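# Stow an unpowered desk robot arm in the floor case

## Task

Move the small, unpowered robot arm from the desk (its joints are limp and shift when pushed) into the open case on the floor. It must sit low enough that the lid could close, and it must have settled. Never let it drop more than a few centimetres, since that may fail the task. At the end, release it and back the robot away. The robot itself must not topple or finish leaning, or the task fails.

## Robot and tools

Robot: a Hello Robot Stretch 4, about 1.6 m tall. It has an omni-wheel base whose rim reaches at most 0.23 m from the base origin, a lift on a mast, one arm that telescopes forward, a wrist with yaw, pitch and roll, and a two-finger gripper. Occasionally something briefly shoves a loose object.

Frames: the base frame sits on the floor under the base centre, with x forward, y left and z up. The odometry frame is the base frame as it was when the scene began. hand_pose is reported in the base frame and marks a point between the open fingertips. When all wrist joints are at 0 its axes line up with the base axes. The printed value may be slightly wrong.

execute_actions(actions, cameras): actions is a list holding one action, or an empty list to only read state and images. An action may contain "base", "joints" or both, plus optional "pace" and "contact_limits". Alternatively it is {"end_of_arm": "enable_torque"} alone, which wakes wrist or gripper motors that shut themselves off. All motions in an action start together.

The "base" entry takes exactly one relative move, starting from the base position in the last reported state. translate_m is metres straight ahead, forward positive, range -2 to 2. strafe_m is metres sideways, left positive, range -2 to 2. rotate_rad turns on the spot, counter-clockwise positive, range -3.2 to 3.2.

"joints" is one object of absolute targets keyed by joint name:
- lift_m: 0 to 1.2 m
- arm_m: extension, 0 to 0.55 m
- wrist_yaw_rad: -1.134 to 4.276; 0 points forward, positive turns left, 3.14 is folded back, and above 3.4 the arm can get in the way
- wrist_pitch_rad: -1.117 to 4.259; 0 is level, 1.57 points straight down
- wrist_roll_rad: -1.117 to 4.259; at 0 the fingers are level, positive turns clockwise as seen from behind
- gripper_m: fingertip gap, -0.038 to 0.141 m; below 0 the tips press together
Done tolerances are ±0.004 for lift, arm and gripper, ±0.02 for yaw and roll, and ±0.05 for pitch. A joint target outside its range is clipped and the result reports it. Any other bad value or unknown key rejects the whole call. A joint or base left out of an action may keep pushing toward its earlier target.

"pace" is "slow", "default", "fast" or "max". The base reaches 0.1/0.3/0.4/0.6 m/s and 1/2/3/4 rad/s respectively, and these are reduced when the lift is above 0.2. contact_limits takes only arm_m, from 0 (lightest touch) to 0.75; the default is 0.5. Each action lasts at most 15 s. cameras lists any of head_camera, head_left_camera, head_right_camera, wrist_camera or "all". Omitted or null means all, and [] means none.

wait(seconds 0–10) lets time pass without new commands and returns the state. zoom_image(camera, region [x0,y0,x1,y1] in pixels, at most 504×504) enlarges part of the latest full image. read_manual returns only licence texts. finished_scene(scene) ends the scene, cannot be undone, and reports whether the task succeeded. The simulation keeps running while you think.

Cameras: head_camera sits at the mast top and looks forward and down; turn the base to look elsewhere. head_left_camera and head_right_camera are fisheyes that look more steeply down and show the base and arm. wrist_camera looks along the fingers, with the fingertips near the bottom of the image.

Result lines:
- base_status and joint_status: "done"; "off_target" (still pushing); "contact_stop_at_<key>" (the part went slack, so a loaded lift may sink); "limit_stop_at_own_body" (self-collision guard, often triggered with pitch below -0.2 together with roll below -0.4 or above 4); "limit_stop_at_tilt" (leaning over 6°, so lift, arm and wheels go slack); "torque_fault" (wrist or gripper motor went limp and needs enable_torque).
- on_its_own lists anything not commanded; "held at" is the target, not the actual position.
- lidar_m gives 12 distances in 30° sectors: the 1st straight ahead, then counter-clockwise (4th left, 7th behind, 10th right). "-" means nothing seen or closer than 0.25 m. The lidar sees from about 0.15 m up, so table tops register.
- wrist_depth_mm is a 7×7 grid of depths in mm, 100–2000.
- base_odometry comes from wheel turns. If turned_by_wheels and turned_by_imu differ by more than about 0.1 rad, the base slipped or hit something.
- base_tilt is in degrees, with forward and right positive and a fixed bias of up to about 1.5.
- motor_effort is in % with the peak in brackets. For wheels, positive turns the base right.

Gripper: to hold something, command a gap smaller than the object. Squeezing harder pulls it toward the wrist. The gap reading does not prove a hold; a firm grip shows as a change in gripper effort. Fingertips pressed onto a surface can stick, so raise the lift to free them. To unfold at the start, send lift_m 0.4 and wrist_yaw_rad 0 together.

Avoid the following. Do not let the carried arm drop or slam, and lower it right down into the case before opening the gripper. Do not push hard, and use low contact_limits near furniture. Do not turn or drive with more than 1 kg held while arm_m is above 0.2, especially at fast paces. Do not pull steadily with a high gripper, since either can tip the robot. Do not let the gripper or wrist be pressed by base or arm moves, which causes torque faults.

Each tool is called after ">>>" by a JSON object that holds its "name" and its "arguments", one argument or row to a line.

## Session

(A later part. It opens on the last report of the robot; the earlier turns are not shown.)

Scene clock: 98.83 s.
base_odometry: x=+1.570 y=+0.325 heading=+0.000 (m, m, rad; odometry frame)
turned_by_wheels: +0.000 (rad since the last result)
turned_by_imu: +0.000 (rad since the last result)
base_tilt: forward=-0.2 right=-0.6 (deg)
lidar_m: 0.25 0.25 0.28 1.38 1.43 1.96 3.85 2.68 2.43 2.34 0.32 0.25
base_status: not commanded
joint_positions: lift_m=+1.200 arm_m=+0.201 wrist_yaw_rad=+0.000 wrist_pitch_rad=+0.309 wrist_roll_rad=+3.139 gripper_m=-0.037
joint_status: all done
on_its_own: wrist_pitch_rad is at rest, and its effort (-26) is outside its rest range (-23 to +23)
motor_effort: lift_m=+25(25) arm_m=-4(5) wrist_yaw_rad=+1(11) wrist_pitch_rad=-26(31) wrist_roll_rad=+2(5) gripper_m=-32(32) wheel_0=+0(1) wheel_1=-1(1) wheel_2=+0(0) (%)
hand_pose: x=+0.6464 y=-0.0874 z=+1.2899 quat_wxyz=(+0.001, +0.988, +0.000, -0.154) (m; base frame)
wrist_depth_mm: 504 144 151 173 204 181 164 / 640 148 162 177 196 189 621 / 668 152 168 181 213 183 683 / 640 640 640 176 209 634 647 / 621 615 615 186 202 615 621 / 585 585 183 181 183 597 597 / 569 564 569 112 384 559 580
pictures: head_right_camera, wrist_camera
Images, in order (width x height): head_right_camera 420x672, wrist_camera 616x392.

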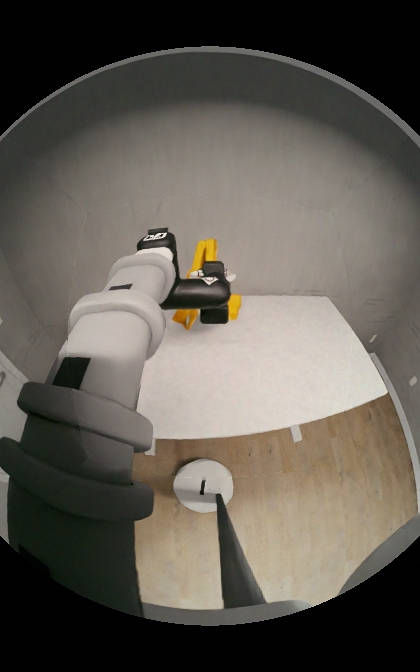

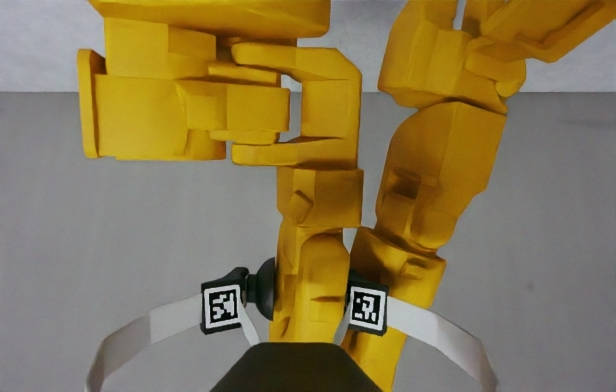

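>>> {"name": "execute_actions", "arguments": {
  "actions": [
    {"base":{"translate_m":-2.0}}
  ],
  "cameras": []
}}

>>> {"name": "execute_actions", "arguments": {
  "actions": [
    {"base":{"translate_m":-0.35},"joints":{"lift_m":0.7}}
  ],
  "cameras": []
}}

>>> {"name": "execute_actions", "arguments": {
  "actions": [
    {"base":{"rotate_rad":-1.87},"joints":{"wrist_pitch_rad":1.57},"pace":"slow"}
  ]
}}

Scene clock: 115.57 s.
base_odometry: x=-0.430 y=+0.326 heading=-0.001 (m, m, rad; odometry frame)
turned_by_wheels: +0.000 (rad since the last result)
turned_by_imu: -0.004 (rad since the last result)
base_tilt: forward=-0.2 right=-0.7 (deg)
lidar_m: 0.50 2.00 1.43 1.36 1.41 1.80 1.73 1.05 1.06 2.37 2.48 0.52
base_status: done
joint_positions: lift_m=+1.200 arm_m=+0.201 wrist_yaw_rad=+0.000 wrist_pitch_rad=+0.309 wrist_roll_rad=+3.139 gripper_m=-0.037
joint_status: not commanded
on_its_own: wrist_pitch_rad is at rest, and its effort (-26) is outside its rest range (-23 to +23)
motor_effort: lift_m=+24(25) arm_m=-4(4) wrist_yaw_rad=+1(3) wrist_pitch_rad=-26(27) wrist_roll_rad=+3(3) gripper_m=-32(32) wheel_0=-1(4) wheel_1=-1(6) wheel_2=+0(11) (%)
hand_pose: x=+0.6464 y=-0.0875 z=+1.2899 quat_wxyz=(+0.001, +0.988, +0.000, -0.154) (m; base frame)
wrist_depth_mm: 1921 145 152 175 203 181 168 / - 149 163 177 197 191 - / - 153 169 183 221 185 - / - - - 177 209 - - / - - - 185 202 - - / - - 182 182 183 - - / - - - 112 - - -
pictures: none
No camera images: the call's "cameras" was empty. Leave "cameras" out to get every camera's image.

Scene clock: 118.53 s.
base_odometry: x=-0.780 y=+0.326 heading=-0.001 (m, m, rad; odometry frame)
turned_by_wheels: +0.000 (rad since the last result)
turned_by_imu: -0.001 (rad since the last result)
base_tilt: forward=-0.1 right=-0.6 (deg)
lidar_m: 0.51 2.00 1.42 1.36 1.41 1.44 1.36 1.42 0.80 0.81 2.45 0.54
base_status: done
joint_positions: lift_m=+0.700 arm_m=+0.201 wrist_yaw_rad=+0.000 wrist_pitch_rad=+0.310 wrist_roll_rad=+3.139 gripper_m=-0.037
joint_status: all done
on_its_own: wrist_pitch_rad is at rest, and its effort (-27) is outside its rest range (-23 to +23)
motor_effort: lift_m=+19(24) arm_m=-4(4) wrist_yaw_rad=+2(3) wrist_pitch_rad=-27(27) wrist_roll_rad=+2(2) gripper_m=-31(30) wheel_0=+0(3) wheel_1=-2(5) wheel_2=-1(8) (%)
hand_pose: x=+0.6464 y=-0.0874 z=+0.7904 quat_wxyz=(+0.001, +0.988, +0.000, -0.154) (m; base frame)
wrist_depth_mm: 1160 146 153 176 203 181 169 / 1537 149 163 177 198 190 1464 / 1983 153 170 182 223 185 1921 / - - - 177 208 - - / - - - 186 202 - - / - - 183 181 183 - - / - - - 112 - - -
pictures: none
No camera images: the call's "cameras" was empty. Leave "cameras" out to get every camera's image.

Scene clock: 121.70 s.
base_odometry: x=-0.780 y=+0.326 heading=-1.871 (m, m, rad; odometry frame)
turned_by_wheels: -1.870 (rad since the last result)
turned_by_imu: -1.851 (rad since the last result)
base_tilt: forward=-0.2 right=-0.5 (deg)
lidar_m: 0.25 2.37 2.66 2.56 2.54 1.65 1.37 1.36 1.56 1.39 1.38 0.25
base_status: done
joint_positions: lift_m=+0.700 arm_m=+0.201 wrist_yaw_rad=+0.000 wrist_pitch_rad=+1.568 wrist_roll_rad=+3.140 gripper_m=-0.037
joint_status: all done
motor_effort: lift_m=+19(19) arm_m=-4(4) wrist_yaw_rad=+1(0) wrist_pitch_rad=+6(24) wrist_roll_rad=+1(3) gripper_m=-33(32) wheel_0=+2(7) wheel_1=+1(6) wheel_2=+1(7) (%)
hand_pose: x=+0.3724 y=-0.0874 z=+0.5897 quat_wxyz=(+0.001, +0.708, +0.001, -0.706) (m; base frame)
wrist_depth_mm: 788 809 174 182 597 199 189 / 809 169 176 201 218 216 842 / 798 809 191 200 233 233 842 / 798 809 820 191 221 842 866 / 820 820 809 187 209 842 866 / 820 820 185 183 184 842 866 / 831 820 820 112 202 854 866
pictures: head_camera, head_left_camera, head_right_camera, wrist_camera
Images, in order (width x height): head_camera 420x560, head_left_camera 420x672, head_right_camera 420x672, wrist_camera 616x392.

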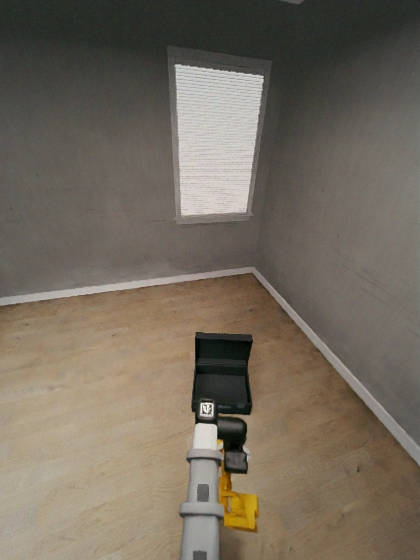

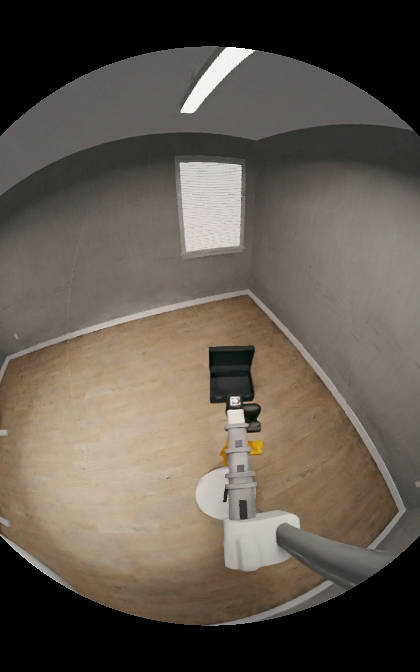

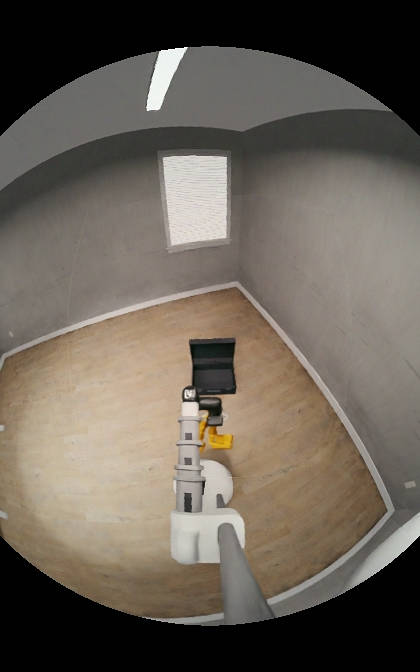

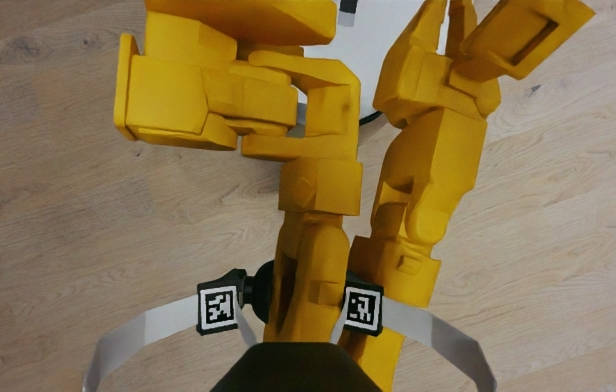

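>>> {"name": "execute_actions", "arguments": {
  "actions": [
    {"base":{"translate_m":0.3},"joints":{"wrist_roll_rad":1.57},"pace":"slow"}
  ],
  "cameras": []
}}

>>> {"name": "execute_actions", "arguments": {
  "actions": [
    {"base":{"strafe_m":0.07},"joints":{"arm_m":0.43,"lift_m":0.42},"pace":"slow"}
  ]
}}

Scene clock: 131.70 s.
base_odometry: x=-0.868 y=+0.040 heading=-1.870 (m, m, rad; odometry frame)
turned_by_wheels: +0.000 (rad since the last result)
turned_by_imu: -0.002 (rad since the last result)
base_tilt: forward=-0.2 right=-0.5 (deg)
lidar_m: 0.34 2.05 2.33 2.68 2.64 2.01 1.66 1.66 1.55 1.28 0.40 0.31
base_status: done
joint_positions: lift_m=+0.700 arm_m=+0.201 wrist_yaw_rad=+0.000 wrist_pitch_rad=+1.569 wrist_roll_rad=+1.570 gripper_m=-0.037
joint_status: all done
motor_effort: lift_m=+19(19) arm_m=-3(4) wrist_yaw_rad=+2(0) wrist_pitch_rad=+5(6) wrist_roll_rad=-1(2) gripper_m=-34(35) wheel_0=+1(5) wheel_1=+3(6) wheel_2=-3(7) (%)
hand_pose: x=+0.3721 y=-0.0874 z=+0.5897 quat_wxyz=(+0.501, +0.500, +0.500, -0.499) (m; base frame)
wrist_depth_mm: 798 809 173 183 831 198 189 / 809 169 177 202 218 216 842 / 668 759 192 200 235 232 831 / 661 788 798 192 220 615 615 / 668 798 798 187 208 621 627 / 668 732 184 183 183 621 634 / 820 831 831 112 202 627 634
pictures: none
No camera images: the call's "cameras" was empty. Leave "cameras" out to get every camera's image.

Scene clock: 135.27 s.
base_odometry: x=-0.801 y=+0.019 heading=-1.870 (m, m, rad; odometry frame)
turned_by_wheels: +0.000 (rad since the last result)
turned_by_imu: -0.001 (rad since the last result)
base_tilt: forward=-0.2 right=-0.6 (deg)
lidar_m: 0.50 2.06 2.30 2.62 2.59 2.02 1.68 1.67 1.65 1.35 1.34 0.51
base_status: done
joint_positions: lift_m=+0.420 arm_m=+0.429 wrist_yaw_rad=+0.000 wrist_pitch_rad=+1.569 wrist_roll_rad=+1.570 gripper_m=-0.037
joint_status: all done
motor_effort: lift_m=+19(21) arm_m=+4(5) wrist_yaw_rad=+2(2) wrist_pitch_rad=+4(4) wrist_roll_rad=-1(0) gripper_m=-32(34) wheel_0=-1(5) wheel_1=+1(5) wheel_2=+0(2) (%)
hand_pose: x=+0.6006 y=-0.0874 z=+0.3098 quat_wxyz=(+0.501, +0.500, +0.500, -0.499) (m; base frame)
wrist_depth_mm: 351 379 173 183 407 199 190 / 349 168 177 202 218 216 539 / 349 382 193 200 234 233 544 / 349 410 508 192 221 549 554 / 347 410 512 186 209 549 559 / 347 389 185 183 184 554 554 / 330 539 544 112 202 559 554
pictures: head_camera, head_left_camera, head_right_camera, wrist_camera
Images, in order (width x height): head_camera 420x560, head_left_camera 420x672, head_right_camera 420x672, wrist_camera 616x392.

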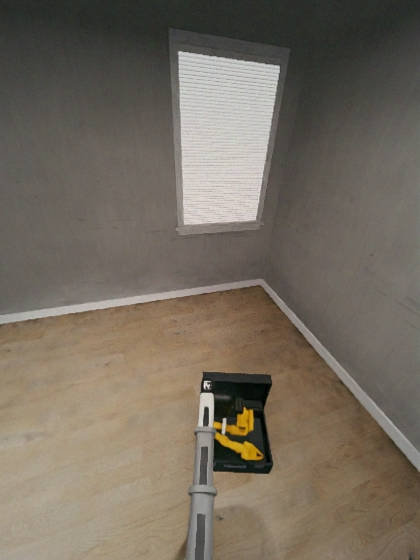

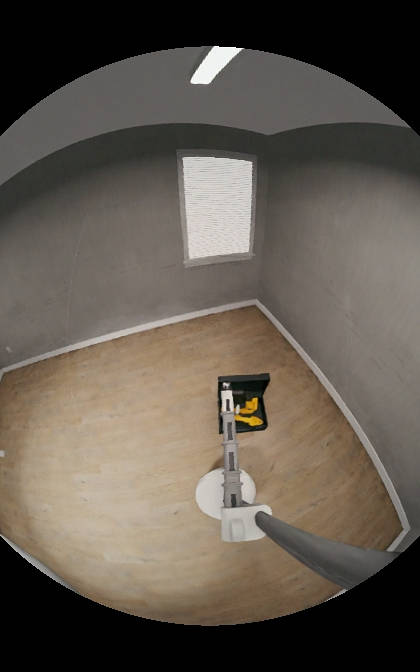

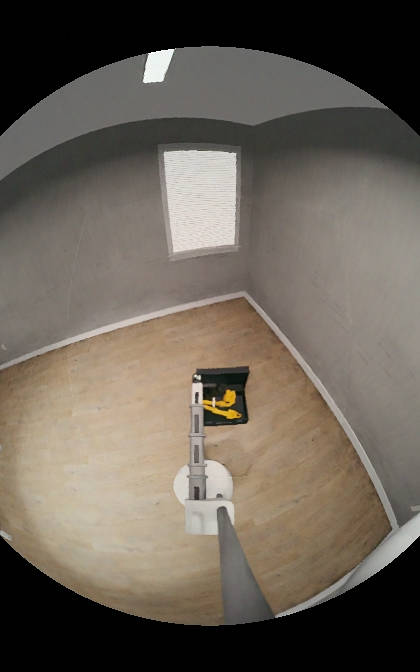

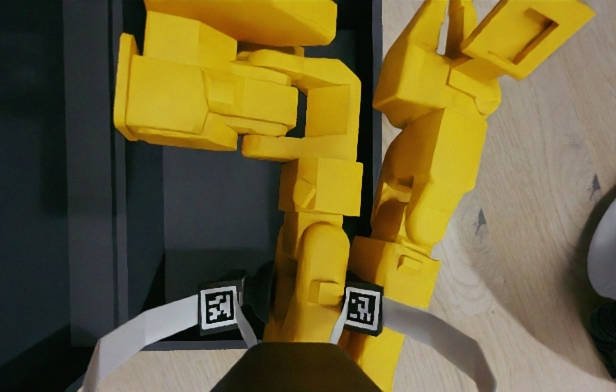

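>>> {"name": "execute_actions", "arguments": {
  "actions": [
    {"base":{"strafe_m":-0.04},"joints":{"arm_m":0.52,"lift_m":0.33},"pace":"slow"}
  ],
  "cameras": ["wrist_camera","head_camera"]
}}

>>> {"name": "zoom_image", "arguments": {
  "camera": "head_camera",
  "region": [160,350,310,500]
}}

Scene clock: 141.70 s.
base_odometry: x=-0.839 y=+0.031 heading=-1.870 (m, m, rad; odometry frame)
turned_by_wheels: +0.000 (rad since the last result)
turned_by_imu: -0.001 (rad since the last result)
base_tilt: forward=-0.2 right=-0.5 (deg)
lidar_m: 0.50 2.07 2.32 2.63 2.62 2.02 1.66 1.66 1.58 1.32 1.29 0.53
base_status: done
joint_positions: lift_m=+0.330 arm_m=+0.519 wrist_yaw_rad=+0.000 wrist_pitch_rad=+1.569 wrist_roll_rad=+1.570 gripper_m=-0.037
joint_status: all done
motor_effort: lift_m=+19(24) arm_m=+5(5) wrist_yaw_rad=+1(1) wrist_pitch_rad=+3(3) wrist_roll_rad=+0(1) gripper_m=-31(31) wheel_0=+2(4) wheel_1=-1(8) wheel_2=+0(3) (%)
hand_pose: x=+0.6906 y=-0.0874 z=+0.2198 quat_wxyz=(+0.501, +0.500, +0.500, -0.499) (m; base frame)
wrist_depth_mm: 215 270 174 182 357 199 190 / 215 168 177 202 218 217 455 / 214 270 192 200 234 233 455 / 213 294 421 191 221 324 455 / 213 298 377 187 208 370 459 / 213 283 184 183 185 368 462 / 213 300 349 113 201 322 462
pictures: head_camera, wrist_camera
Images, in order (width x height): head_camera 420x560, wrist_camera 616x392.

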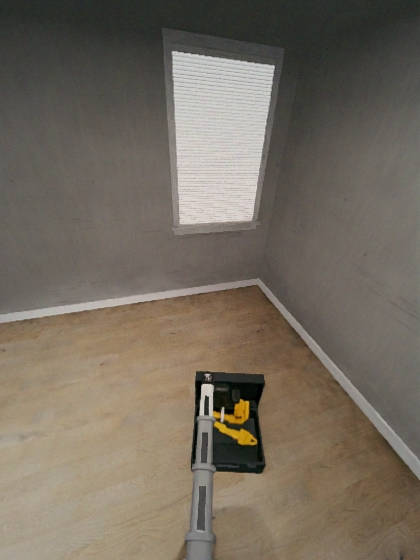

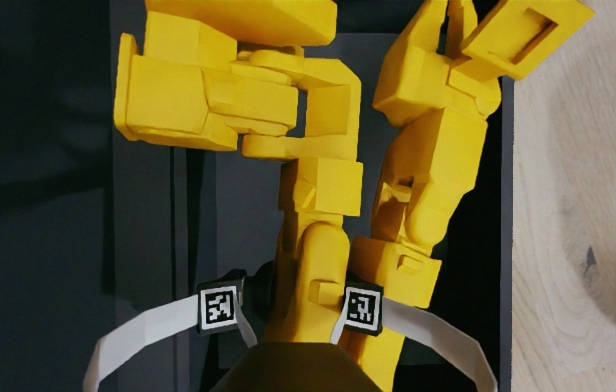

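Region (160, 350, 310, 500) of head_camera's 420x560 image, scaled by 3.360, with more detail than that image has.

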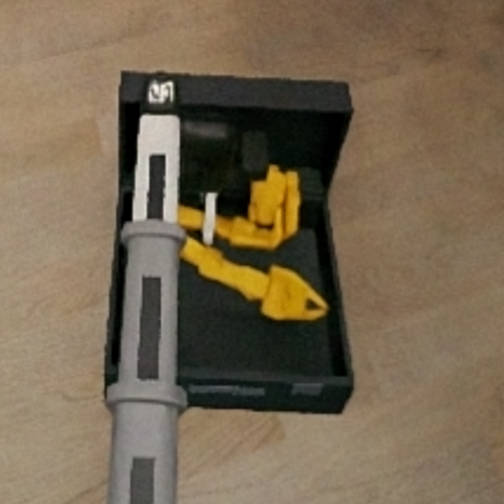

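>>> {"name": "execute_actions", "arguments": {
  "actions": [
    {"joints":{"lift_m":0.22},"pace":"slow"}
  ],
  "cameras": ["wrist_camera"]
}}

>>> {"name": "execute_actions", "arguments": {
  "actions": [
    {"joints":{"lift_m":0.175},"pace":"slow"}
  ],
  "cameras": ["wrist_camera"]
}}

Scene clock: 146.13 s.
base_odometry: x=-0.839 y=+0.031 heading=-1.870 (m, m, rad; odometry frame)
turned_by_wheels: +0.000 (rad since the last result)
turned_by_imu: -0.001 (rad since the last result)
base_tilt: forward=-0.2 right=-0.5 (deg)
lidar_m: 0.49 2.07 2.32 2.65 2.61 2.00 1.67 1.66 1.59 1.32 1.31 0.53
base_status: not commanded
joint_positions: lift_m=+0.220 arm_m=+0.519 wrist_yaw_rad=-0.001 wrist_pitch_rad=+1.569 wrist_roll_rad=+1.570 gripper_m=-0.037
joint_status: all done
motor_effort: lift_m=+17(19) arm_m=+4(4) wrist_yaw_rad=+4(3) wrist_pitch_rad=+2(4) wrist_roll_rad=+0(0) gripper_m=-31(34) wheel_0=+1(1) wheel_1=-1(1) wheel_2=+0(0) (%)
hand_pose: x=+0.6905 y=-0.0874 z=+0.1099 quat_wxyz=(+0.500, +0.500, +0.500, -0.500) (m; base frame)
wrist_depth_mm: 185 186 160 168 309 218 178 / 185 156 165 190 212 207 245 / 186 185 182 192 222 202 251 / 186 204 310 186 213 304 252 / 187 204 312 186 209 317 252 / 188 196 183 182 184 317 251 / 188 202 314 112 260 306 252
pictures: wrist_camera
Images, in order (width x height): wrist_camera 616x392.

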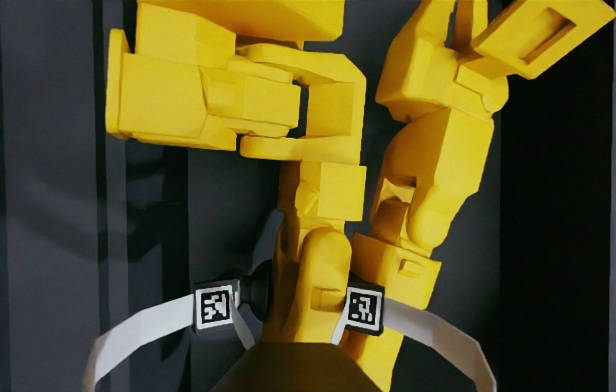

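Scene clock: 147.37 s.
base_odometry: x=-0.839 y=+0.031 heading=-1.870 (m, m, rad; odometry frame)
turned_by_wheels: +0.000 (rad since the last result)
turned_by_imu: +0.000 (rad since the last result)
base_tilt: forward=-0.2 right=-0.6 (deg)
lidar_m: 0.52 2.06 2.32 2.65 2.61 2.03 1.67 1.66 1.58 1.32 1.30 0.54
base_status: not commanded
joint_positions: lift_m=+0.175 arm_m=+0.519 wrist_yaw_rad=+0.000 wrist_pitch_rad=+1.570 wrist_roll_rad=+1.570 gripper_m=-0.037
joint_status: all done
motor_effort: lift_m=+17(18) arm_m=+4(4) wrist_yaw_rad=+3(4) wrist_pitch_rad=+0(2) wrist_roll_rad=-1(1) gripper_m=-34(34) wheel_0=+1(1) wheel_1=-1(1) wheel_2=+0(0) (%)
hand_pose: x=+0.6903 y=-0.0874 z=+0.0649 quat_wxyz=(+0.500, +0.500, +0.500, -0.500) (m; base frame)
wrist_depth_mm: 149 167 161 174 264 193 179 / 149 155 165 197 214 208 244 / 149 179 185 196 226 202 251 / 149 204 265 191 216 271 251 / 148 205 265 185 209 271 251 / 148 178 183 183 184 272 252 / 147 189 267 113 203 272 252
pictures: wrist_camera
Images, in order (width x height): wrist_camera 616x392.

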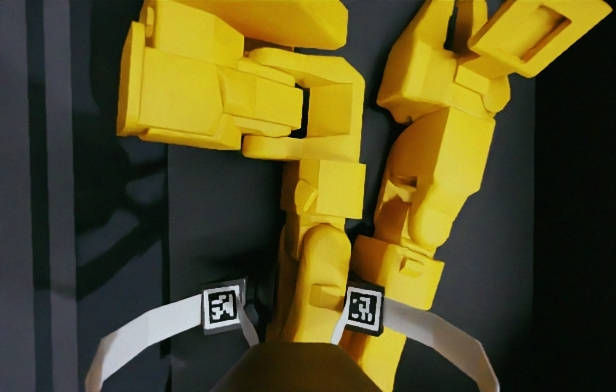

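>>> {"name": "execute_actions", "arguments": {
  "actions": [
    {"joints":{"gripper_m":0.035},"pace":"slow"}
  ],
  "cameras": ["wrist_camera"]
}}

>>> {"name": "execute_actions", "arguments": {
  "actions": [
    {"joints":{"lift_m":0.5}}
  ],
  "cameras": ["wrist_camera"]
}}

>>> {"name": "execute_actions", "arguments": {
  "actions": [
    {"joints":{"arm_m":0.1},"pace":"fast"}
  ],
  "cameras": ["head_camera"]
}}

Scene clock: 154.40 s.
base_odometry: x=-0.839 y=+0.031 heading=-1.870 (m, m, rad; odometry frame)
turned_by_wheels: +0.000 (rad since the last result)
turned_by_imu: -0.001 (rad since the last result)
base_tilt: forward=-0.2 right=-0.6 (deg)
lidar_m: 0.51 2.07 2.32 2.63 2.61 2.02 1.67 1.65 1.60 1.31 1.30 0.55
base_status: not commanded
joint_positions: lift_m=+0.175 arm_m=+0.519 wrist_yaw_rad=+0.000 wrist_pitch_rad=+1.569 wrist_roll_rad=+1.570 gripper_m=+0.035
joint_status: all done
motor_effort: lift_m=+18(18) arm_m=+4(4) wrist_yaw_rad=+1(4) wrist_pitch_rad=+4(6) wrist_roll_rad=+0(1) gripper_m=-1(34) wheel_0=+1(1) wheel_1=-1(1) wheel_2=+0(0) (%)
hand_pose: x=+0.6907 y=-0.0874 z=+0.0649 quat_wxyz=(+0.501, +0.500, +0.500, -0.499) (m; base frame)
wrist_depth_mm: 149 190 174 182 266 223 180 / 148 176 184 208 239 213 239 / 148 182 202 209 267 204 252 / 148 203 266 207 251 270 252 / 147 204 266 199 217 273 252 / 148 189 195 200 208 272 252 / 147 171 267 112 208 272 253
pictures: wrist_camera
Images, in order (width x height): wrist_camera 616x392.

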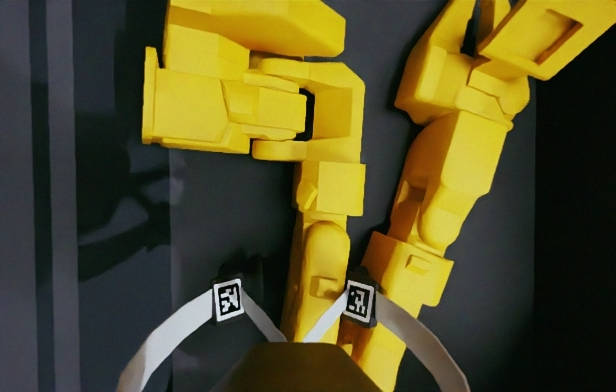

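Scene clock: 156.77 s.
base_odometry: x=-0.840 y=+0.031 heading=-1.870 (m, m, rad; odometry frame)
turned_by_wheels: +0.000 (rad since the last result)
turned_by_imu: -0.001 (rad since the last result)
base_tilt: forward=-0.1 right=-0.5 (deg)
lidar_m: 0.50 2.06 2.33 2.64 2.62 2.00 1.67 1.65 1.58 1.31 1.31 0.53
base_status: not commanded
joint_positions: lift_m=+0.500 arm_m=+0.519 wrist_yaw_rad=+0.000 wrist_pitch_rad=+1.569 wrist_roll_rad=+1.570 gripper_m=+0.035
joint_status: all done
motor_effort: lift_m=+25(25) arm_m=+4(4) wrist_yaw_rad=+0(3) wrist_pitch_rad=+3(4) wrist_roll_rad=+0(0) gripper_m=-7(7) wheel_0=+1(1) wheel_1=-1(1) wheel_2=+0(0) (%)
hand_pose: x=+0.6906 y=-0.0874 z=+0.3893 quat_wxyz=(+0.501, +0.500, +0.500, -0.499) (m; base frame)
wrist_depth_mm: 193 332 609 609 615 615 621 / 193 329 462 512 569 621 634 / 193 329 270 314 597 627 627 / 195 330 469 278 521 627 634 / 195 327 477 217 294 627 634 / 196 304 194 180 198 640 634 / 198 198 466 112 173 640 647
pictures: wrist_camera
Images, in order (width x height): wrist_camera 616x392.

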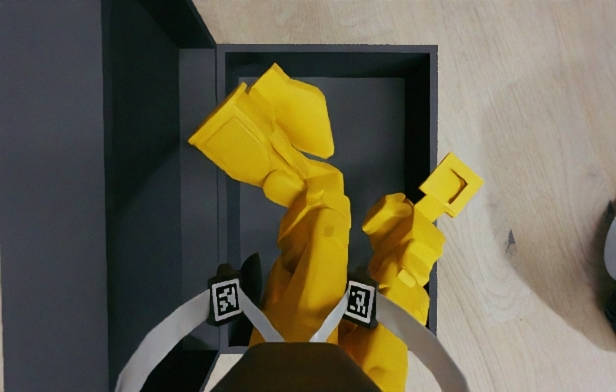

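Scene clock: 158.73 s.
base_odometry: x=-0.840 y=+0.031 heading=-1.870 (m, m, rad; odometry frame)
turned_by_wheels: +0.000 (rad since the last result)
turned_by_imu: +0.000 (rad since the last result)
base_tilt: forward=-0.2 right=-0.5 (deg)
lidar_m: 0.50 2.07 2.32 2.63 2.62 2.01 1.68 1.65 1.59 1.32 1.29 0.28
base_status: not commanded
joint_positions: lift_m=+0.500 arm_m=+0.101 wrist_yaw_rad=+0.001 wrist_pitch_rad=+1.566 wrist_roll_rad=+1.570 gripper_m=+0.035
joint_status: all done
motor_effort: lift_m=+24(25) arm_m=-5(5) wrist_yaw_rad=+0(1) wrist_pitch_rad=+11(11) wrist_roll_rad=+1(0) gripper_m=-4(9) wheel_0=+1(1) wheel_1=-1(1) wheel_2=+0(0) (%)
hand_pose: x=+0.2731 y=-0.0874 z=+0.3893 quat_wxyz=(+0.502, +0.501, +0.499, -0.498) (m; base frame)
wrist_depth_mm: 609 609 609 621 621 627 621 / 580 585 609 615 621 621 621 / 591 580 262 322 621 621 634 / 585 580 615 278 343 410 413 / 585 580 621 236 293 410 415 / 591 539 196 181 197 413 415 / 621 564 634 112 172 413 415
pictures: head_camera
Images, in order (width x height): head_camera 420x560.

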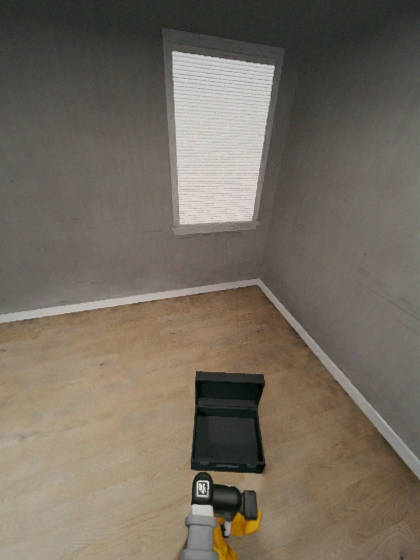

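It's still hanging on. Regrip and return.

>>> {"name": "execute_actions", "arguments": {
  "actions": [
    {"joints":{"gripper_m":0.0}}
  ],
  "cameras": []
}}

>>> {"name": "execute_actions", "arguments": {
  "actions": [
    {"joints":{"arm_m":0.52},"pace":"slow"}
  ],
  "cameras": ["wrist_camera"]
}}

>>> {"name": "execute_actions", "arguments": {
  "actions": [
    {"joints":{"lift_m":0.3},"pace":"slow"}
  ],
  "cameras": ["wrist_camera","head_camera"]
}}

Scene clock: 163.13 s.
base_odometry: x=-0.840 y=+0.031 heading=-1.870 (m, m, rad; odometry frame)
turned_by_wheels: +0.000 (rad since the last result)
turned_by_imu: -0.001 (rad since the last result)
base_tilt: forward=-0.1 right=-0.6 (deg)
lidar_m: 0.51 2.07 2.31 2.65 2.62 2.00 1.67 1.65 1.60 1.30 0.26 0.32
base_status: not commanded
joint_positions: lift_m=+0.500 arm_m=+0.101 wrist_yaw_rad=+0.000 wrist_pitch_rad=+1.569 wrist_roll_rad=+1.570 gripper_m=+0.001
joint_status: all done
motor_effort: lift_m=+24(24) arm_m=-4(5) wrist_yaw_rad=+2(0) wrist_pitch_rad=+2(11) wrist_roll_rad=+1(2) gripper_m=-22(22) wheel_0=+1(1) wheel_1=-1(1) wheel_2=+0(0) (%)
hand_pose: x=+0.2721 y=-0.0874 z=+0.3893 quat_wxyz=(+0.501, +0.500, +0.500, -0.499) (m; base frame)
wrist_depth_mm: 603 615 609 615 609 627 627 / 574 580 279 615 621 615 627 / 585 504 268 615 320 627 627 / 591 508 265 253 281 413 415 / 591 591 621 211 232 410 415 / 585 539 191 182 188 413 415 / 627 477 621 112 166 415 415
pictures: none
No camera images: the call's "cameras" was empty. Leave "cameras" out to get every camera's image.

Scene clock: 168.60 s.
base_odometry: x=-0.840 y=+0.031 heading=-1.870 (m, m, rad; odometry frame)
turned_by_wheels: +0.000 (rad since the last result)
turned_by_imu: -0.001 (rad since the last result)
base_tilt: forward=-0.2 right=-0.6 (deg)
lidar_m: 0.51 2.08 2.33 2.65 2.62 2.02 1.66 1.66 1.59 1.31 1.30 0.55
base_status: not commanded
joint_positions: lift_m=+0.500 arm_m=+0.519 wrist_yaw_rad=+0.000 wrist_pitch_rad=+1.569 wrist_roll_rad=+1.570 gripper_m=+0.001
joint_status: all done
motor_effort: lift_m=+24(24) arm_m=+4(2) wrist_yaw_rad=+2(2) wrist_pitch_rad=+1(5) wrist_roll_rad=+1(1) gripper_m=-25(22) wheel_0=+1(1) wheel_1=-1(1) wheel_2=+0(0) (%)
hand_pose: x=+0.6905 y=-0.0874 z=+0.3893 quat_wxyz=(+0.501, +0.500, +0.500, -0.499) (m; base frame)
wrist_depth_mm: 193 332 615 615 615 627 627 / 193 330 279 591 517 621 634 / 194 241 268 591 320 627 627 / 195 259 266 253 281 634 634 / 195 329 473 211 233 640 634 / 196 303 191 182 189 647 640 / 196 198 466 112 166 634 647
pictures: wrist_camera
Images, in order (width x height): wrist_camera 616x392.

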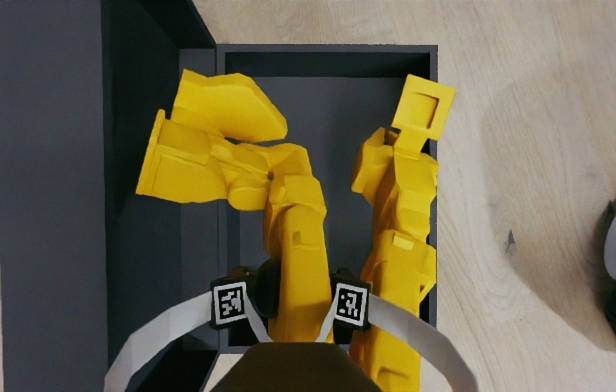

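Scene clock: 170.97 s.
base_odometry: x=-0.840 y=+0.031 heading=-1.870 (m, m, rad; odometry frame)
turned_by_wheels: +0.000 (rad since the last result)
turned_by_imu: +0.000 (rad since the last result)
base_tilt: forward=-0.2 right=-0.6 (deg)
lidar_m: 0.50 2.07 2.31 2.63 2.63 2.01 1.67 1.64 1.59 1.32 1.31 0.53
base_status: not commanded
joint_positions: lift_m=+0.300 arm_m=+0.519 wrist_yaw_rad=-0.002 wrist_pitch_rad=+1.571 wrist_roll_rad=+1.571 gripper_m=+0.001
joint_status: all done
motor_effort: lift_m=+17(23) arm_m=+4(5) wrist_yaw_rad=+9(10) wrist_pitch_rad=-2(10) wrist_roll_rad=-3(3) gripper_m=-18(21) wheel_0=+1(2) wheel_1=+0(1) wheel_2=+0(0) (%)
hand_pose: x=+0.6897 y=-0.0874 z=+0.1899 quat_wxyz=(+0.499, +0.501, +0.499, -0.501) (m; base frame)
wrist_depth_mm: 217 264 206 377 392 300 424 / 217 264 216 253 392 262 424 / 216 224 218 248 276 301 427 / 215 266 389 221 277 320 427 / 215 268 379 211 232 343 427 / 214 268 190 190 189 345 436 / 213 267 373 112 196 304 433
pictures: head_camera, wrist_camera
Images, in order (width x height): head_camera 420x560, wrist_camera 616x392.

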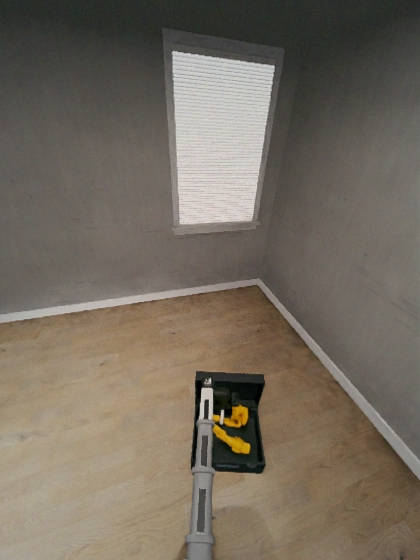

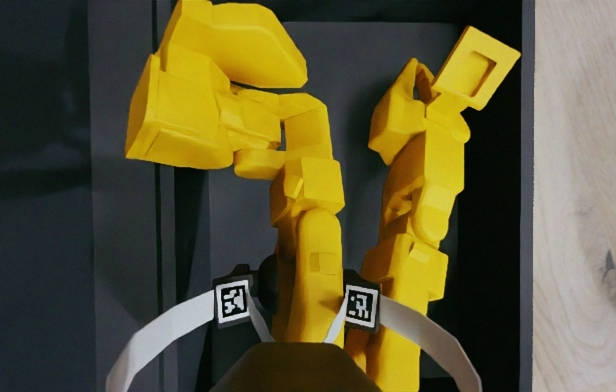

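Base caught on the back rim; pull back.

>>> {"name": "execute_actions", "arguments": {
  "actions": [
    {"joints":{"arm_m":0.49,"gripper_m":-0.02},"pace":"slow"}
  ],
  "cameras": ["wrist_camera"]
}}

>>> {"name": "execute_actions", "arguments": {
  "actions": [
    {"joints":{"lift_m":0.18},"pace":"slow"}
  ],
  "cameras": ["wrist_camera"]
}}

Scene clock: 176.27 s.
base_odometry: x=-0.840 y=+0.031 heading=-1.870 (m, m, rad; odometry frame)
turned_by_wheels: +0.000 (rad since the last result)
turned_by_imu: -0.001 (rad since the last result)
base_tilt: forward=-0.1 right=-0.6 (deg)
lidar_m: 0.51 2.07 2.31 2.64 2.62 2.01 1.67 1.66 1.58 1.31 1.28 0.52
base_status: not commanded
joint_positions: lift_m=+0.300 arm_m=+0.491 wrist_yaw_rad=+0.001 wrist_pitch_rad=+1.568 wrist_roll_rad=+1.570 gripper_m=-0.019
joint_status: all done
motor_effort: lift_m=+18(18) arm_m=-5(6) wrist_yaw_rad=+0(8) wrist_pitch_rad=+7(6) wrist_roll_rad=+1(3) gripper_m=-27(26) wheel_0=+1(1) wheel_1=+0(0) wheel_2=+0(0) (%)
hand_pose: x=+0.6626 y=-0.0874 z=+0.1898 quat_wxyz=(+0.501, +0.500, +0.500, -0.499) (m; base frame)
wrist_depth_mm: 257 273 377 387 392 330 421 / 255 276 251 387 389 287 424 / 256 266 240 283 301 301 424 / 256 277 389 238 278 309 424 / 256 278 389 206 235 334 427 / 254 268 184 182 186 334 430 / 254 270 397 112 179 290 430
pictures: wrist_camera
Images, in order (width x height): wrist_camera 616x392.

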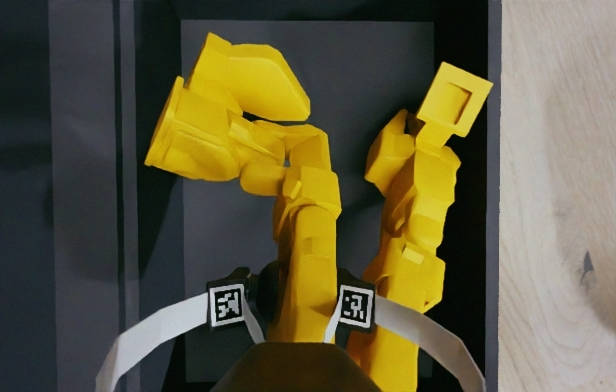

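Scene clock: 178.10 s.
base_odometry: x=-0.840 y=+0.031 heading=-1.870 (m, m, rad; odometry frame)
turned_by_wheels: +0.000 (rad since the last result)
turned_by_imu: +0.000 (rad since the last result)
base_tilt: forward=-0.2 right=-0.5 (deg)
lidar_m: 0.51 2.06 2.32 2.66 2.61 2.02 1.66 1.66 1.58 1.32 1.31 0.53
base_status: not commanded
joint_positions: lift_m=+0.180 arm_m=+0.491 wrist_yaw_rad=-0.001 wrist_pitch_rad=+1.572 wrist_roll_rad=+1.571 gripper_m=-0.019
joint_status: all done
motor_effort: lift_m=+14(15) arm_m=-4(5) wrist_yaw_rad=+2(0) wrist_pitch_rad=-5(8) wrist_roll_rad=-1(1) gripper_m=-25(26) wheel_0=+1(1) wheel_1=+0(0) wheel_2=+0(0) (%)
hand_pose: x=+0.6612 y=-0.0874 z=+0.0701 quat_wxyz=(+0.500, +0.500, +0.500, -0.500) (m; base frame)
wrist_depth_mm: 177 220 173 270 271 202 186 / 177 181 196 216 252 220 204 / 177 190 199 212 274 208 209 / 176 268 272 200 274 239 208 / 176 268 272 191 221 267 209 / 175 249 186 188 186 270 211 / 175 233 274 112 197 254 211
pictures: wrist_camera
Images, in order (width x height): wrist_camera 616x392.

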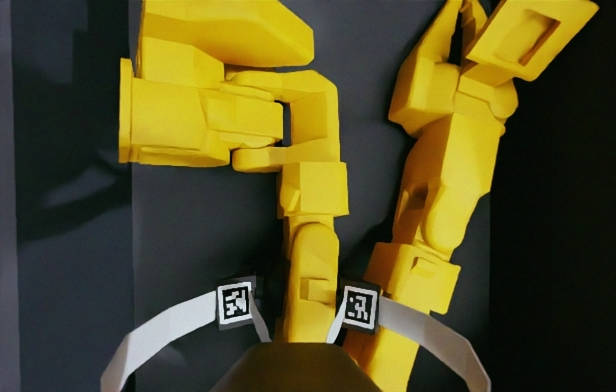

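Release, slide the finger toward the wider gap, then lift a little.

>>> {"name": "execute_actions", "arguments": {
  "actions": [
    {"joints":{"gripper_m":0.04,"arm_m":0.497},"pace":"slow"}
  ],
  "cameras": []
}}

>>> {"name": "execute_actions", "arguments": {
  "actions": [
    {"base":{"strafe_m":-0.035},"joints":{"gripper_m":0.06},"pace":"slow"}
  ],
  "cameras": ["wrist_camera"]
}}

>>> {"name": "execute_actions", "arguments": {
  "actions": [
    {"joints":{"lift_m":0.22},"pace":"slow"}
  ],
  "cameras": ["wrist_camera"]
}}

Scene clock: 183.53 s.
base_odometry: x=-0.840 y=+0.031 heading=-1.870 (m, m, rad; odometry frame)
turned_by_wheels: +0.000 (rad since the last result)
turned_by_imu: -0.001 (rad since the last result)
base_tilt: forward=-0.3 right=-0.6 (deg)
lidar_m: 0.51 2.07 2.34 2.64 2.62 2.03 1.66 1.65 1.58 1.30 1.30 0.54
base_status: not commanded
joint_positions: lift_m=+0.180 arm_m=+0.496 wrist_yaw_rad=+0.000 wrist_pitch_rad=+1.570 wrist_roll_rad=+1.570 gripper_m=+0.040
joint_status: all done
motor_effort: lift_m=+17(17) arm_m=+4(2) wrist_yaw_rad=+2(5) wrist_pitch_rad=+3(7) wrist_roll_rad=+0(2) gripper_m=-4(23) wheel_0=+1(1) wheel_1=+0(0) wheel_2=+0(0) (%)
hand_pose: x=+0.6675 y=-0.0874 z=+0.0699 quat_wxyz=(+0.500, +0.500, +0.500, -0.500) (m; base frame)
wrist_depth_mm: 168 224 165 205 270 229 185 / 168 209 193 215 271 219 208 / 167 209 196 213 271 209 217 / 168 257 268 206 273 213 217 / 167 256 271 202 224 262 218 / 167 238 192 199 211 277 218 / 167 221 272 112 209 278 218
pictures: none
No camera images: the call's "cameras" was empty. Leave "cameras" out to get every camera's image.

Scene clock: 184.93 s.
base_odometry: x=-0.873 y=+0.041 heading=-1.870 (m, m, rad; odometry frame)
turned_by_wheels: +0.000 (rad since the last result)
turned_by_imu: +0.000 (rad since the last result)
base_tilt: forward=-0.2 right=-0.6 (deg)
lidar_m: 0.52 2.07 2.34 2.67 2.65 2.00 1.66 1.65 1.54 1.29 1.27 0.54
base_status: done
joint_positions: lift_m=+0.180 arm_m=+0.496 wrist_yaw_rad=+0.000 wrist_pitch_rad=+1.568 wrist_roll_rad=+1.571 gripper_m=+0.060
joint_status: all done
motor_effort: lift_m=+17(17) arm_m=+4(4) wrist_yaw_rad=+3(3) wrist_pitch_rad=+6(4) wrist_roll_rad=-2(2) gripper_m=-2(5) wheel_0=+7(6) wheel_1=-1(8) wheel_2=+0(1) (%)
hand_pose: x=+0.6678 y=-0.0874 z=+0.0699 quat_wxyz=(+0.501, +0.501, +0.499, -0.499) (m; base frame)
wrist_depth_mm: 167 224 163 266 271 235 181 / 167 222 188 213 270 217 202 / 167 208 191 215 272 214 216 / 167 237 271 215 272 216 219 / 167 255 270 220 239 264 218 / 166 236 200 213 200 277 220 / 166 221 273 112 216 277 220
pictures: wrist_camera
Images, in order (width x height): wrist_camera 616x392.

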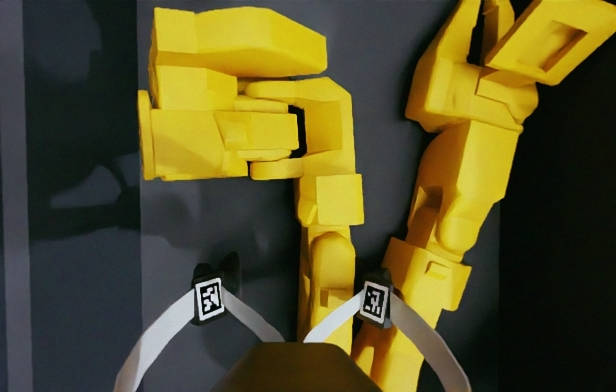

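Scene clock: 186.10 s.
base_odometry: x=-0.873 y=+0.041 heading=-1.870 (m, m, rad; odometry frame)
turned_by_wheels: +0.000 (rad since the last result)
turned_by_imu: -0.001 (rad since the last result)
base_tilt: forward=-0.1 right=-0.5 (deg)
lidar_m: 0.50 2.09 2.33 2.69 2.66 2.02 1.65 1.64 1.56 1.29 1.26 0.53
base_status: not commanded
joint_positions: lift_m=+0.220 arm_m=+0.496 wrist_yaw_rad=+0.000 wrist_pitch_rad=+1.569 wrist_roll_rad=+1.570 gripper_m=+0.060
joint_status: all done
motor_effort: lift_m=+24(26) arm_m=+4(4) wrist_yaw_rad=+3(3) wrist_pitch_rad=+4(9) wrist_roll_rad=-1(1) gripper_m=-2(2) wheel_0=+3(6) wheel_1=-1(1) wheel_2=+0(0) (%)
hand_pose: x=+0.6676 y=-0.0874 z=+0.1093 quat_wxyz=(+0.500, +0.500, +0.500, -0.500) (m; base frame)
wrist_depth_mm: 184 258 278 307 306 231 215 / 183 240 218 309 310 246 216 / 185 224 219 248 289 258 216 / 186 239 309 229 312 262 217 / 186 257 310 231 236 262 217 / 187 238 199 238 201 279 217 / 187 223 312 112 202 281 218
pictures: wrist_camera
Images, in order (width x height): wrist_camera 616x392.

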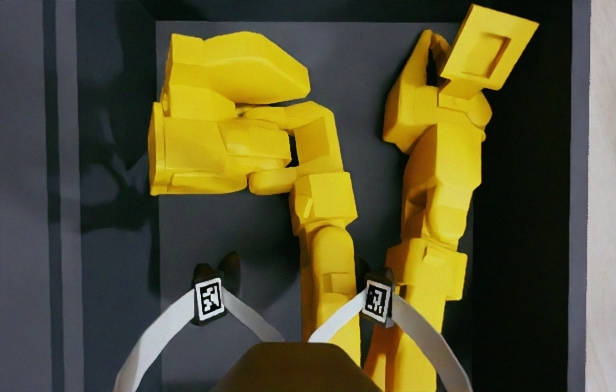

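>>> {"name": "execute_actions", "arguments": {
  "actions": [
    {"joints":{"lift_m":0.185},"pace":"slow"}
  ],
  "cameras": []
}}

>>> {"name": "execute_actions", "arguments": {
  "actions": [
    {"base":{"strafe_m":-0.05},"joints":{"arm_m":0.48},"pace":"slow"}
  ],
  "cameras": ["wrist_camera"]
}}

>>> {"name": "execute_actions", "arguments": {
  "actions": [
    {"joints":{"lift_m":0.225},"pace":"slow"}
  ],
  "cameras": ["wrist_camera"]
}}

Scene clock: 192.03 s.
base_odometry: x=-0.873 y=+0.041 heading=-1.870 (m, m, rad; odometry frame)
turned_by_wheels: +0.000 (rad since the last result)
turned_by_imu: -0.001 (rad since the last result)
base_tilt: forward=-0.2 right=-0.5 (deg)
lidar_m: 0.49 2.07 2.33 2.70 2.66 2.01 1.66 1.64 1.53 1.29 1.26 0.54
base_status: not commanded
joint_positions: lift_m=+0.185 arm_m=+0.496 wrist_yaw_rad=+0.000 wrist_pitch_rad=+1.569 wrist_roll_rad=+1.570 gripper_m=+0.060
joint_status: all done
motor_effort: lift_m=+17(23) arm_m=+4(4) wrist_yaw_rad=+4(1) wrist_pitch_rad=+4(8) wrist_roll_rad=-1(0) gripper_m=-2(2) wheel_0=+3(3) wheel_1=-1(1) wheel_2=+0(0) (%)
hand_pose: x=+0.6678 y=-0.0874 z=+0.0750 quat_wxyz=(+0.501, +0.501, +0.499, -0.499) (m; base frame)
wrist_depth_mm: 168 223 169 272 277 240 181 / 167 222 193 219 276 224 203 / 167 208 195 220 277 218 218 / 167 236 276 217 277 219 218 / 167 254 277 218 239 265 219 / 167 236 198 211 200 282 219 / 166 220 279 112 216 281 219
pictures: none
No camera images: the call's "cameras" was empty. Leave "cameras" out to get every camera's image.

Scene clock: 193.63 s.
base_odometry: x=-0.921 y=+0.056 heading=-1.870 (m, m, rad; odometry frame)
turned_by_wheels: +0.000 (rad since the last result)
turned_by_imu: +0.000 (rad since the last result)
base_tilt: forward=-0.2 right=-0.5 (deg)
lidar_m: 0.50 0.54 2.36 2.74 2.70 1.98 1.62 1.62 1.49 1.24 1.23 0.53
base_status: done
joint_positions: lift_m=+0.185 arm_m=+0.481 wrist_yaw_rad=+0.001 wrist_pitch_rad=+1.569 wrist_roll_rad=+1.570 gripper_m=+0.060
joint_status: all done
motor_effort: lift_m=+17(17) arm_m=-4(4) wrist_yaw_rad=+1(0) wrist_pitch_rad=+4(13) wrist_roll_rad=+1(2) gripper_m=-5(5) wheel_0=+3(11) wheel_1=-1(5) wheel_2=+0(2) (%)
hand_pose: x=+0.6522 y=-0.0874 z=+0.0750 quat_wxyz=(+0.501, +0.500, +0.500, -0.499) (m; base frame)
wrist_depth_mm: 182 202 201 202 202 203 190 / 190 271 272 274 277 243 195 / 190 188 172 274 277 195 180 / 190 191 212 277 248 226 193 / 190 238 222 224 236 222 195 / 189 272 201 216 202 251 195 / 190 251 279 112 226 243 195
pictures: wrist_camera
Images, in order (width x height): wrist_camera 616x392.

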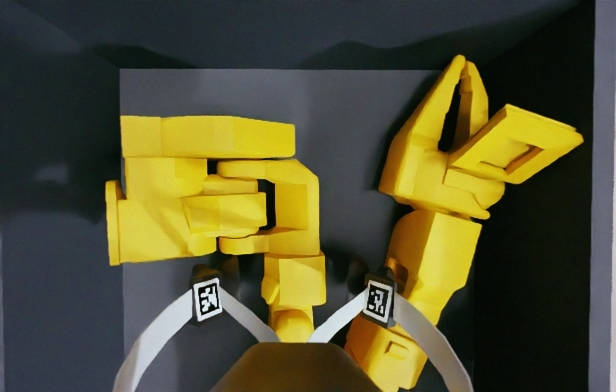

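Scene clock: 194.80 s.
base_odometry: x=-0.921 y=+0.056 heading=-1.870 (m, m, rad; odometry frame)
turned_by_wheels: +0.000 (rad since the last result)
turned_by_imu: +0.000 (rad since the last result)
base_tilt: forward=-0.2 right=-0.5 (deg)
lidar_m: 0.49 0.57 2.35 2.72 2.70 1.99 1.64 1.63 1.47 1.24 1.23 0.53
base_status: not commanded
joint_positions: lift_m=+0.225 arm_m=+0.481 wrist_yaw_rad=+0.000 wrist_pitch_rad=+1.570 wrist_roll_rad=+1.570 gripper_m=+0.060
joint_status: all done
motor_effort: lift_m=+22(23) arm_m=-4(4) wrist_yaw_rad=-1(0) wrist_pitch_rad=+0(4) wrist_roll_rad=+0(1) gripper_m=-4(3) wheel_0=+2(3) wheel_1=-1(1) wheel_2=+0(0) (%)
hand_pose: x=+0.6520 y=-0.0874 z=+0.1145 quat_wxyz=(+0.501, +0.500, +0.500, -0.499) (m; base frame)
wrist_depth_mm: 200 213 215 214 215 216 343 / 200 273 307 310 281 255 347 / 202 272 221 317 315 222 349 / 202 238 244 317 271 248 351 / 202 271 264 264 256 266 351 / 203 271 200 254 201 268 351 / 204 252 319 112 324 244 355
pictures: wrist_camera
Images, in order (width x height): wrist_camera 616x392.

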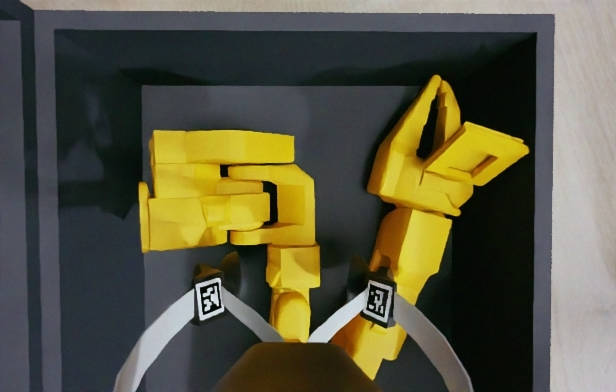

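Free.

>>> {"name": "execute_actions", "arguments": {
  "actions": [
    {"joints":{"lift_m":0.45},"pace":"fast"}
  ],
  "cameras": ["wrist_camera"]
}}

>>> {"name": "execute_actions", "arguments": {
  "actions": [
    {"joints":{"arm_m":0.05},"pace":"fast"}
  ],
  "cameras": ["head_camera"]
}}

>>> {"name": "finished_scene", "arguments": {
  "scene": 1
}}

Scene clock: 199.67 s.
base_odometry: x=-0.921 y=+0.056 heading=-1.870 (m, m, rad; odometry frame)
turned_by_wheels: +0.000 (rad since the last result)
turned_by_imu: -0.001 (rad since the last result)
base_tilt: forward=-0.3 right=-0.6 (deg)
lidar_m: 0.50 0.54 2.36 2.73 2.70 1.98 1.65 1.64 1.50 1.23 1.22 0.53
base_status: not commanded
joint_positions: lift_m=+0.450 arm_m=+0.481 wrist_yaw_rad=+0.000 wrist_pitch_rad=+1.570 wrist_roll_rad=+1.570 gripper_m=+0.060
joint_status: all done
motor_effort: lift_m=+22(27) arm_m=-5(5) wrist_yaw_rad=+2(2) wrist_pitch_rad=+3(3) wrist_roll_rad=+1(1) gripper_m=-6(3) wheel_0=+2(2) wheel_1=-1(1) wheel_2=+0(0) (%)
hand_pose: x=+0.6520 y=-0.0874 z=+0.3395 quat_wxyz=(+0.501, +0.500, +0.500, -0.499) (m; base frame)
wrist_depth_mm: 229 559 559 559 564 569 580 / 259 375 564 569 564 574 580 / 272 413 473 544 508 580 580 / 272 418 466 544 500 580 580 / 271 415 535 525 508 585 585 / 271 384 199 488 202 585 591 / 272 359 530 112 559 585 591
pictures: wrist_camera
Images, in order (width x height): wrist_camera 616x392.

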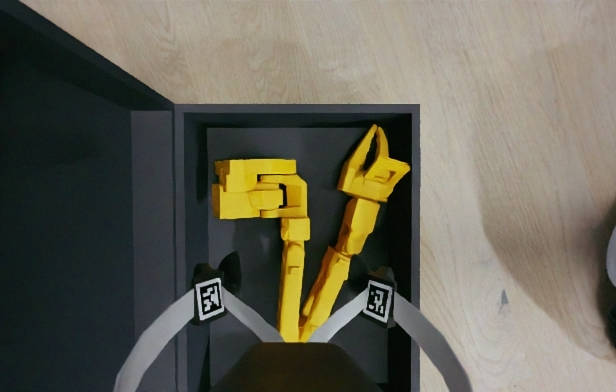

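Scene clock: 201.63 s.
base_odometry: x=-0.921 y=+0.056 heading=-1.870 (m, m, rad; odometry frame)
turned_by_wheels: +0.000 (rad since the last result)
turned_by_imu: -0.001 (rad since the last result)
base_tilt: forward=-0.3 right=-0.7 (deg)
lidar_m: 0.51 0.55 2.35 2.72 2.70 1.98 1.64 1.61 1.50 1.24 1.22 0.52
base_status: not commanded
joint_positions: lift_m=+0.450 arm_m=+0.051 wrist_yaw_rad=+0.000 wrist_pitch_rad=+1.570 wrist_roll_rad=+1.570 gripper_m=+0.060
joint_status: all done
motor_effort: lift_m=+22(22) arm_m=-4(0) wrist_yaw_rad=+3(0) wrist_pitch_rad=+1(1) wrist_roll_rad=+0(1) gripper_m=-6(4) wheel_0=+2(2) wheel_1=-1(1) wheel_2=+0(0) (%)
hand_pose: x=+0.2218 y=-0.0874 z=+0.3395 quat_wxyz=(+0.500, +0.500, +0.500, -0.500) (m; base frame)
wrist_depth_mm: 559 554 564 564 569 574 574 / 559 559 564 569 574 574 585 / 469 564 569 569 569 377 574 / 477 559 569 580 357 359 362 / 480 569 574 580 359 364 362 / 504 580 200 427 202 362 364 / 504 569 574 112 362 362 364
pictures: head_camera
Images, in order (width x height): head_camera 420x560.

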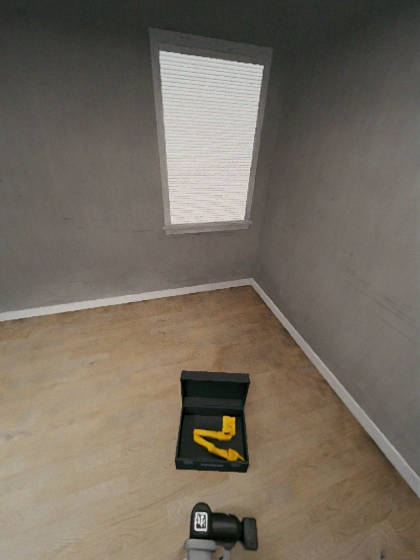

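The scene is finished: the task was done.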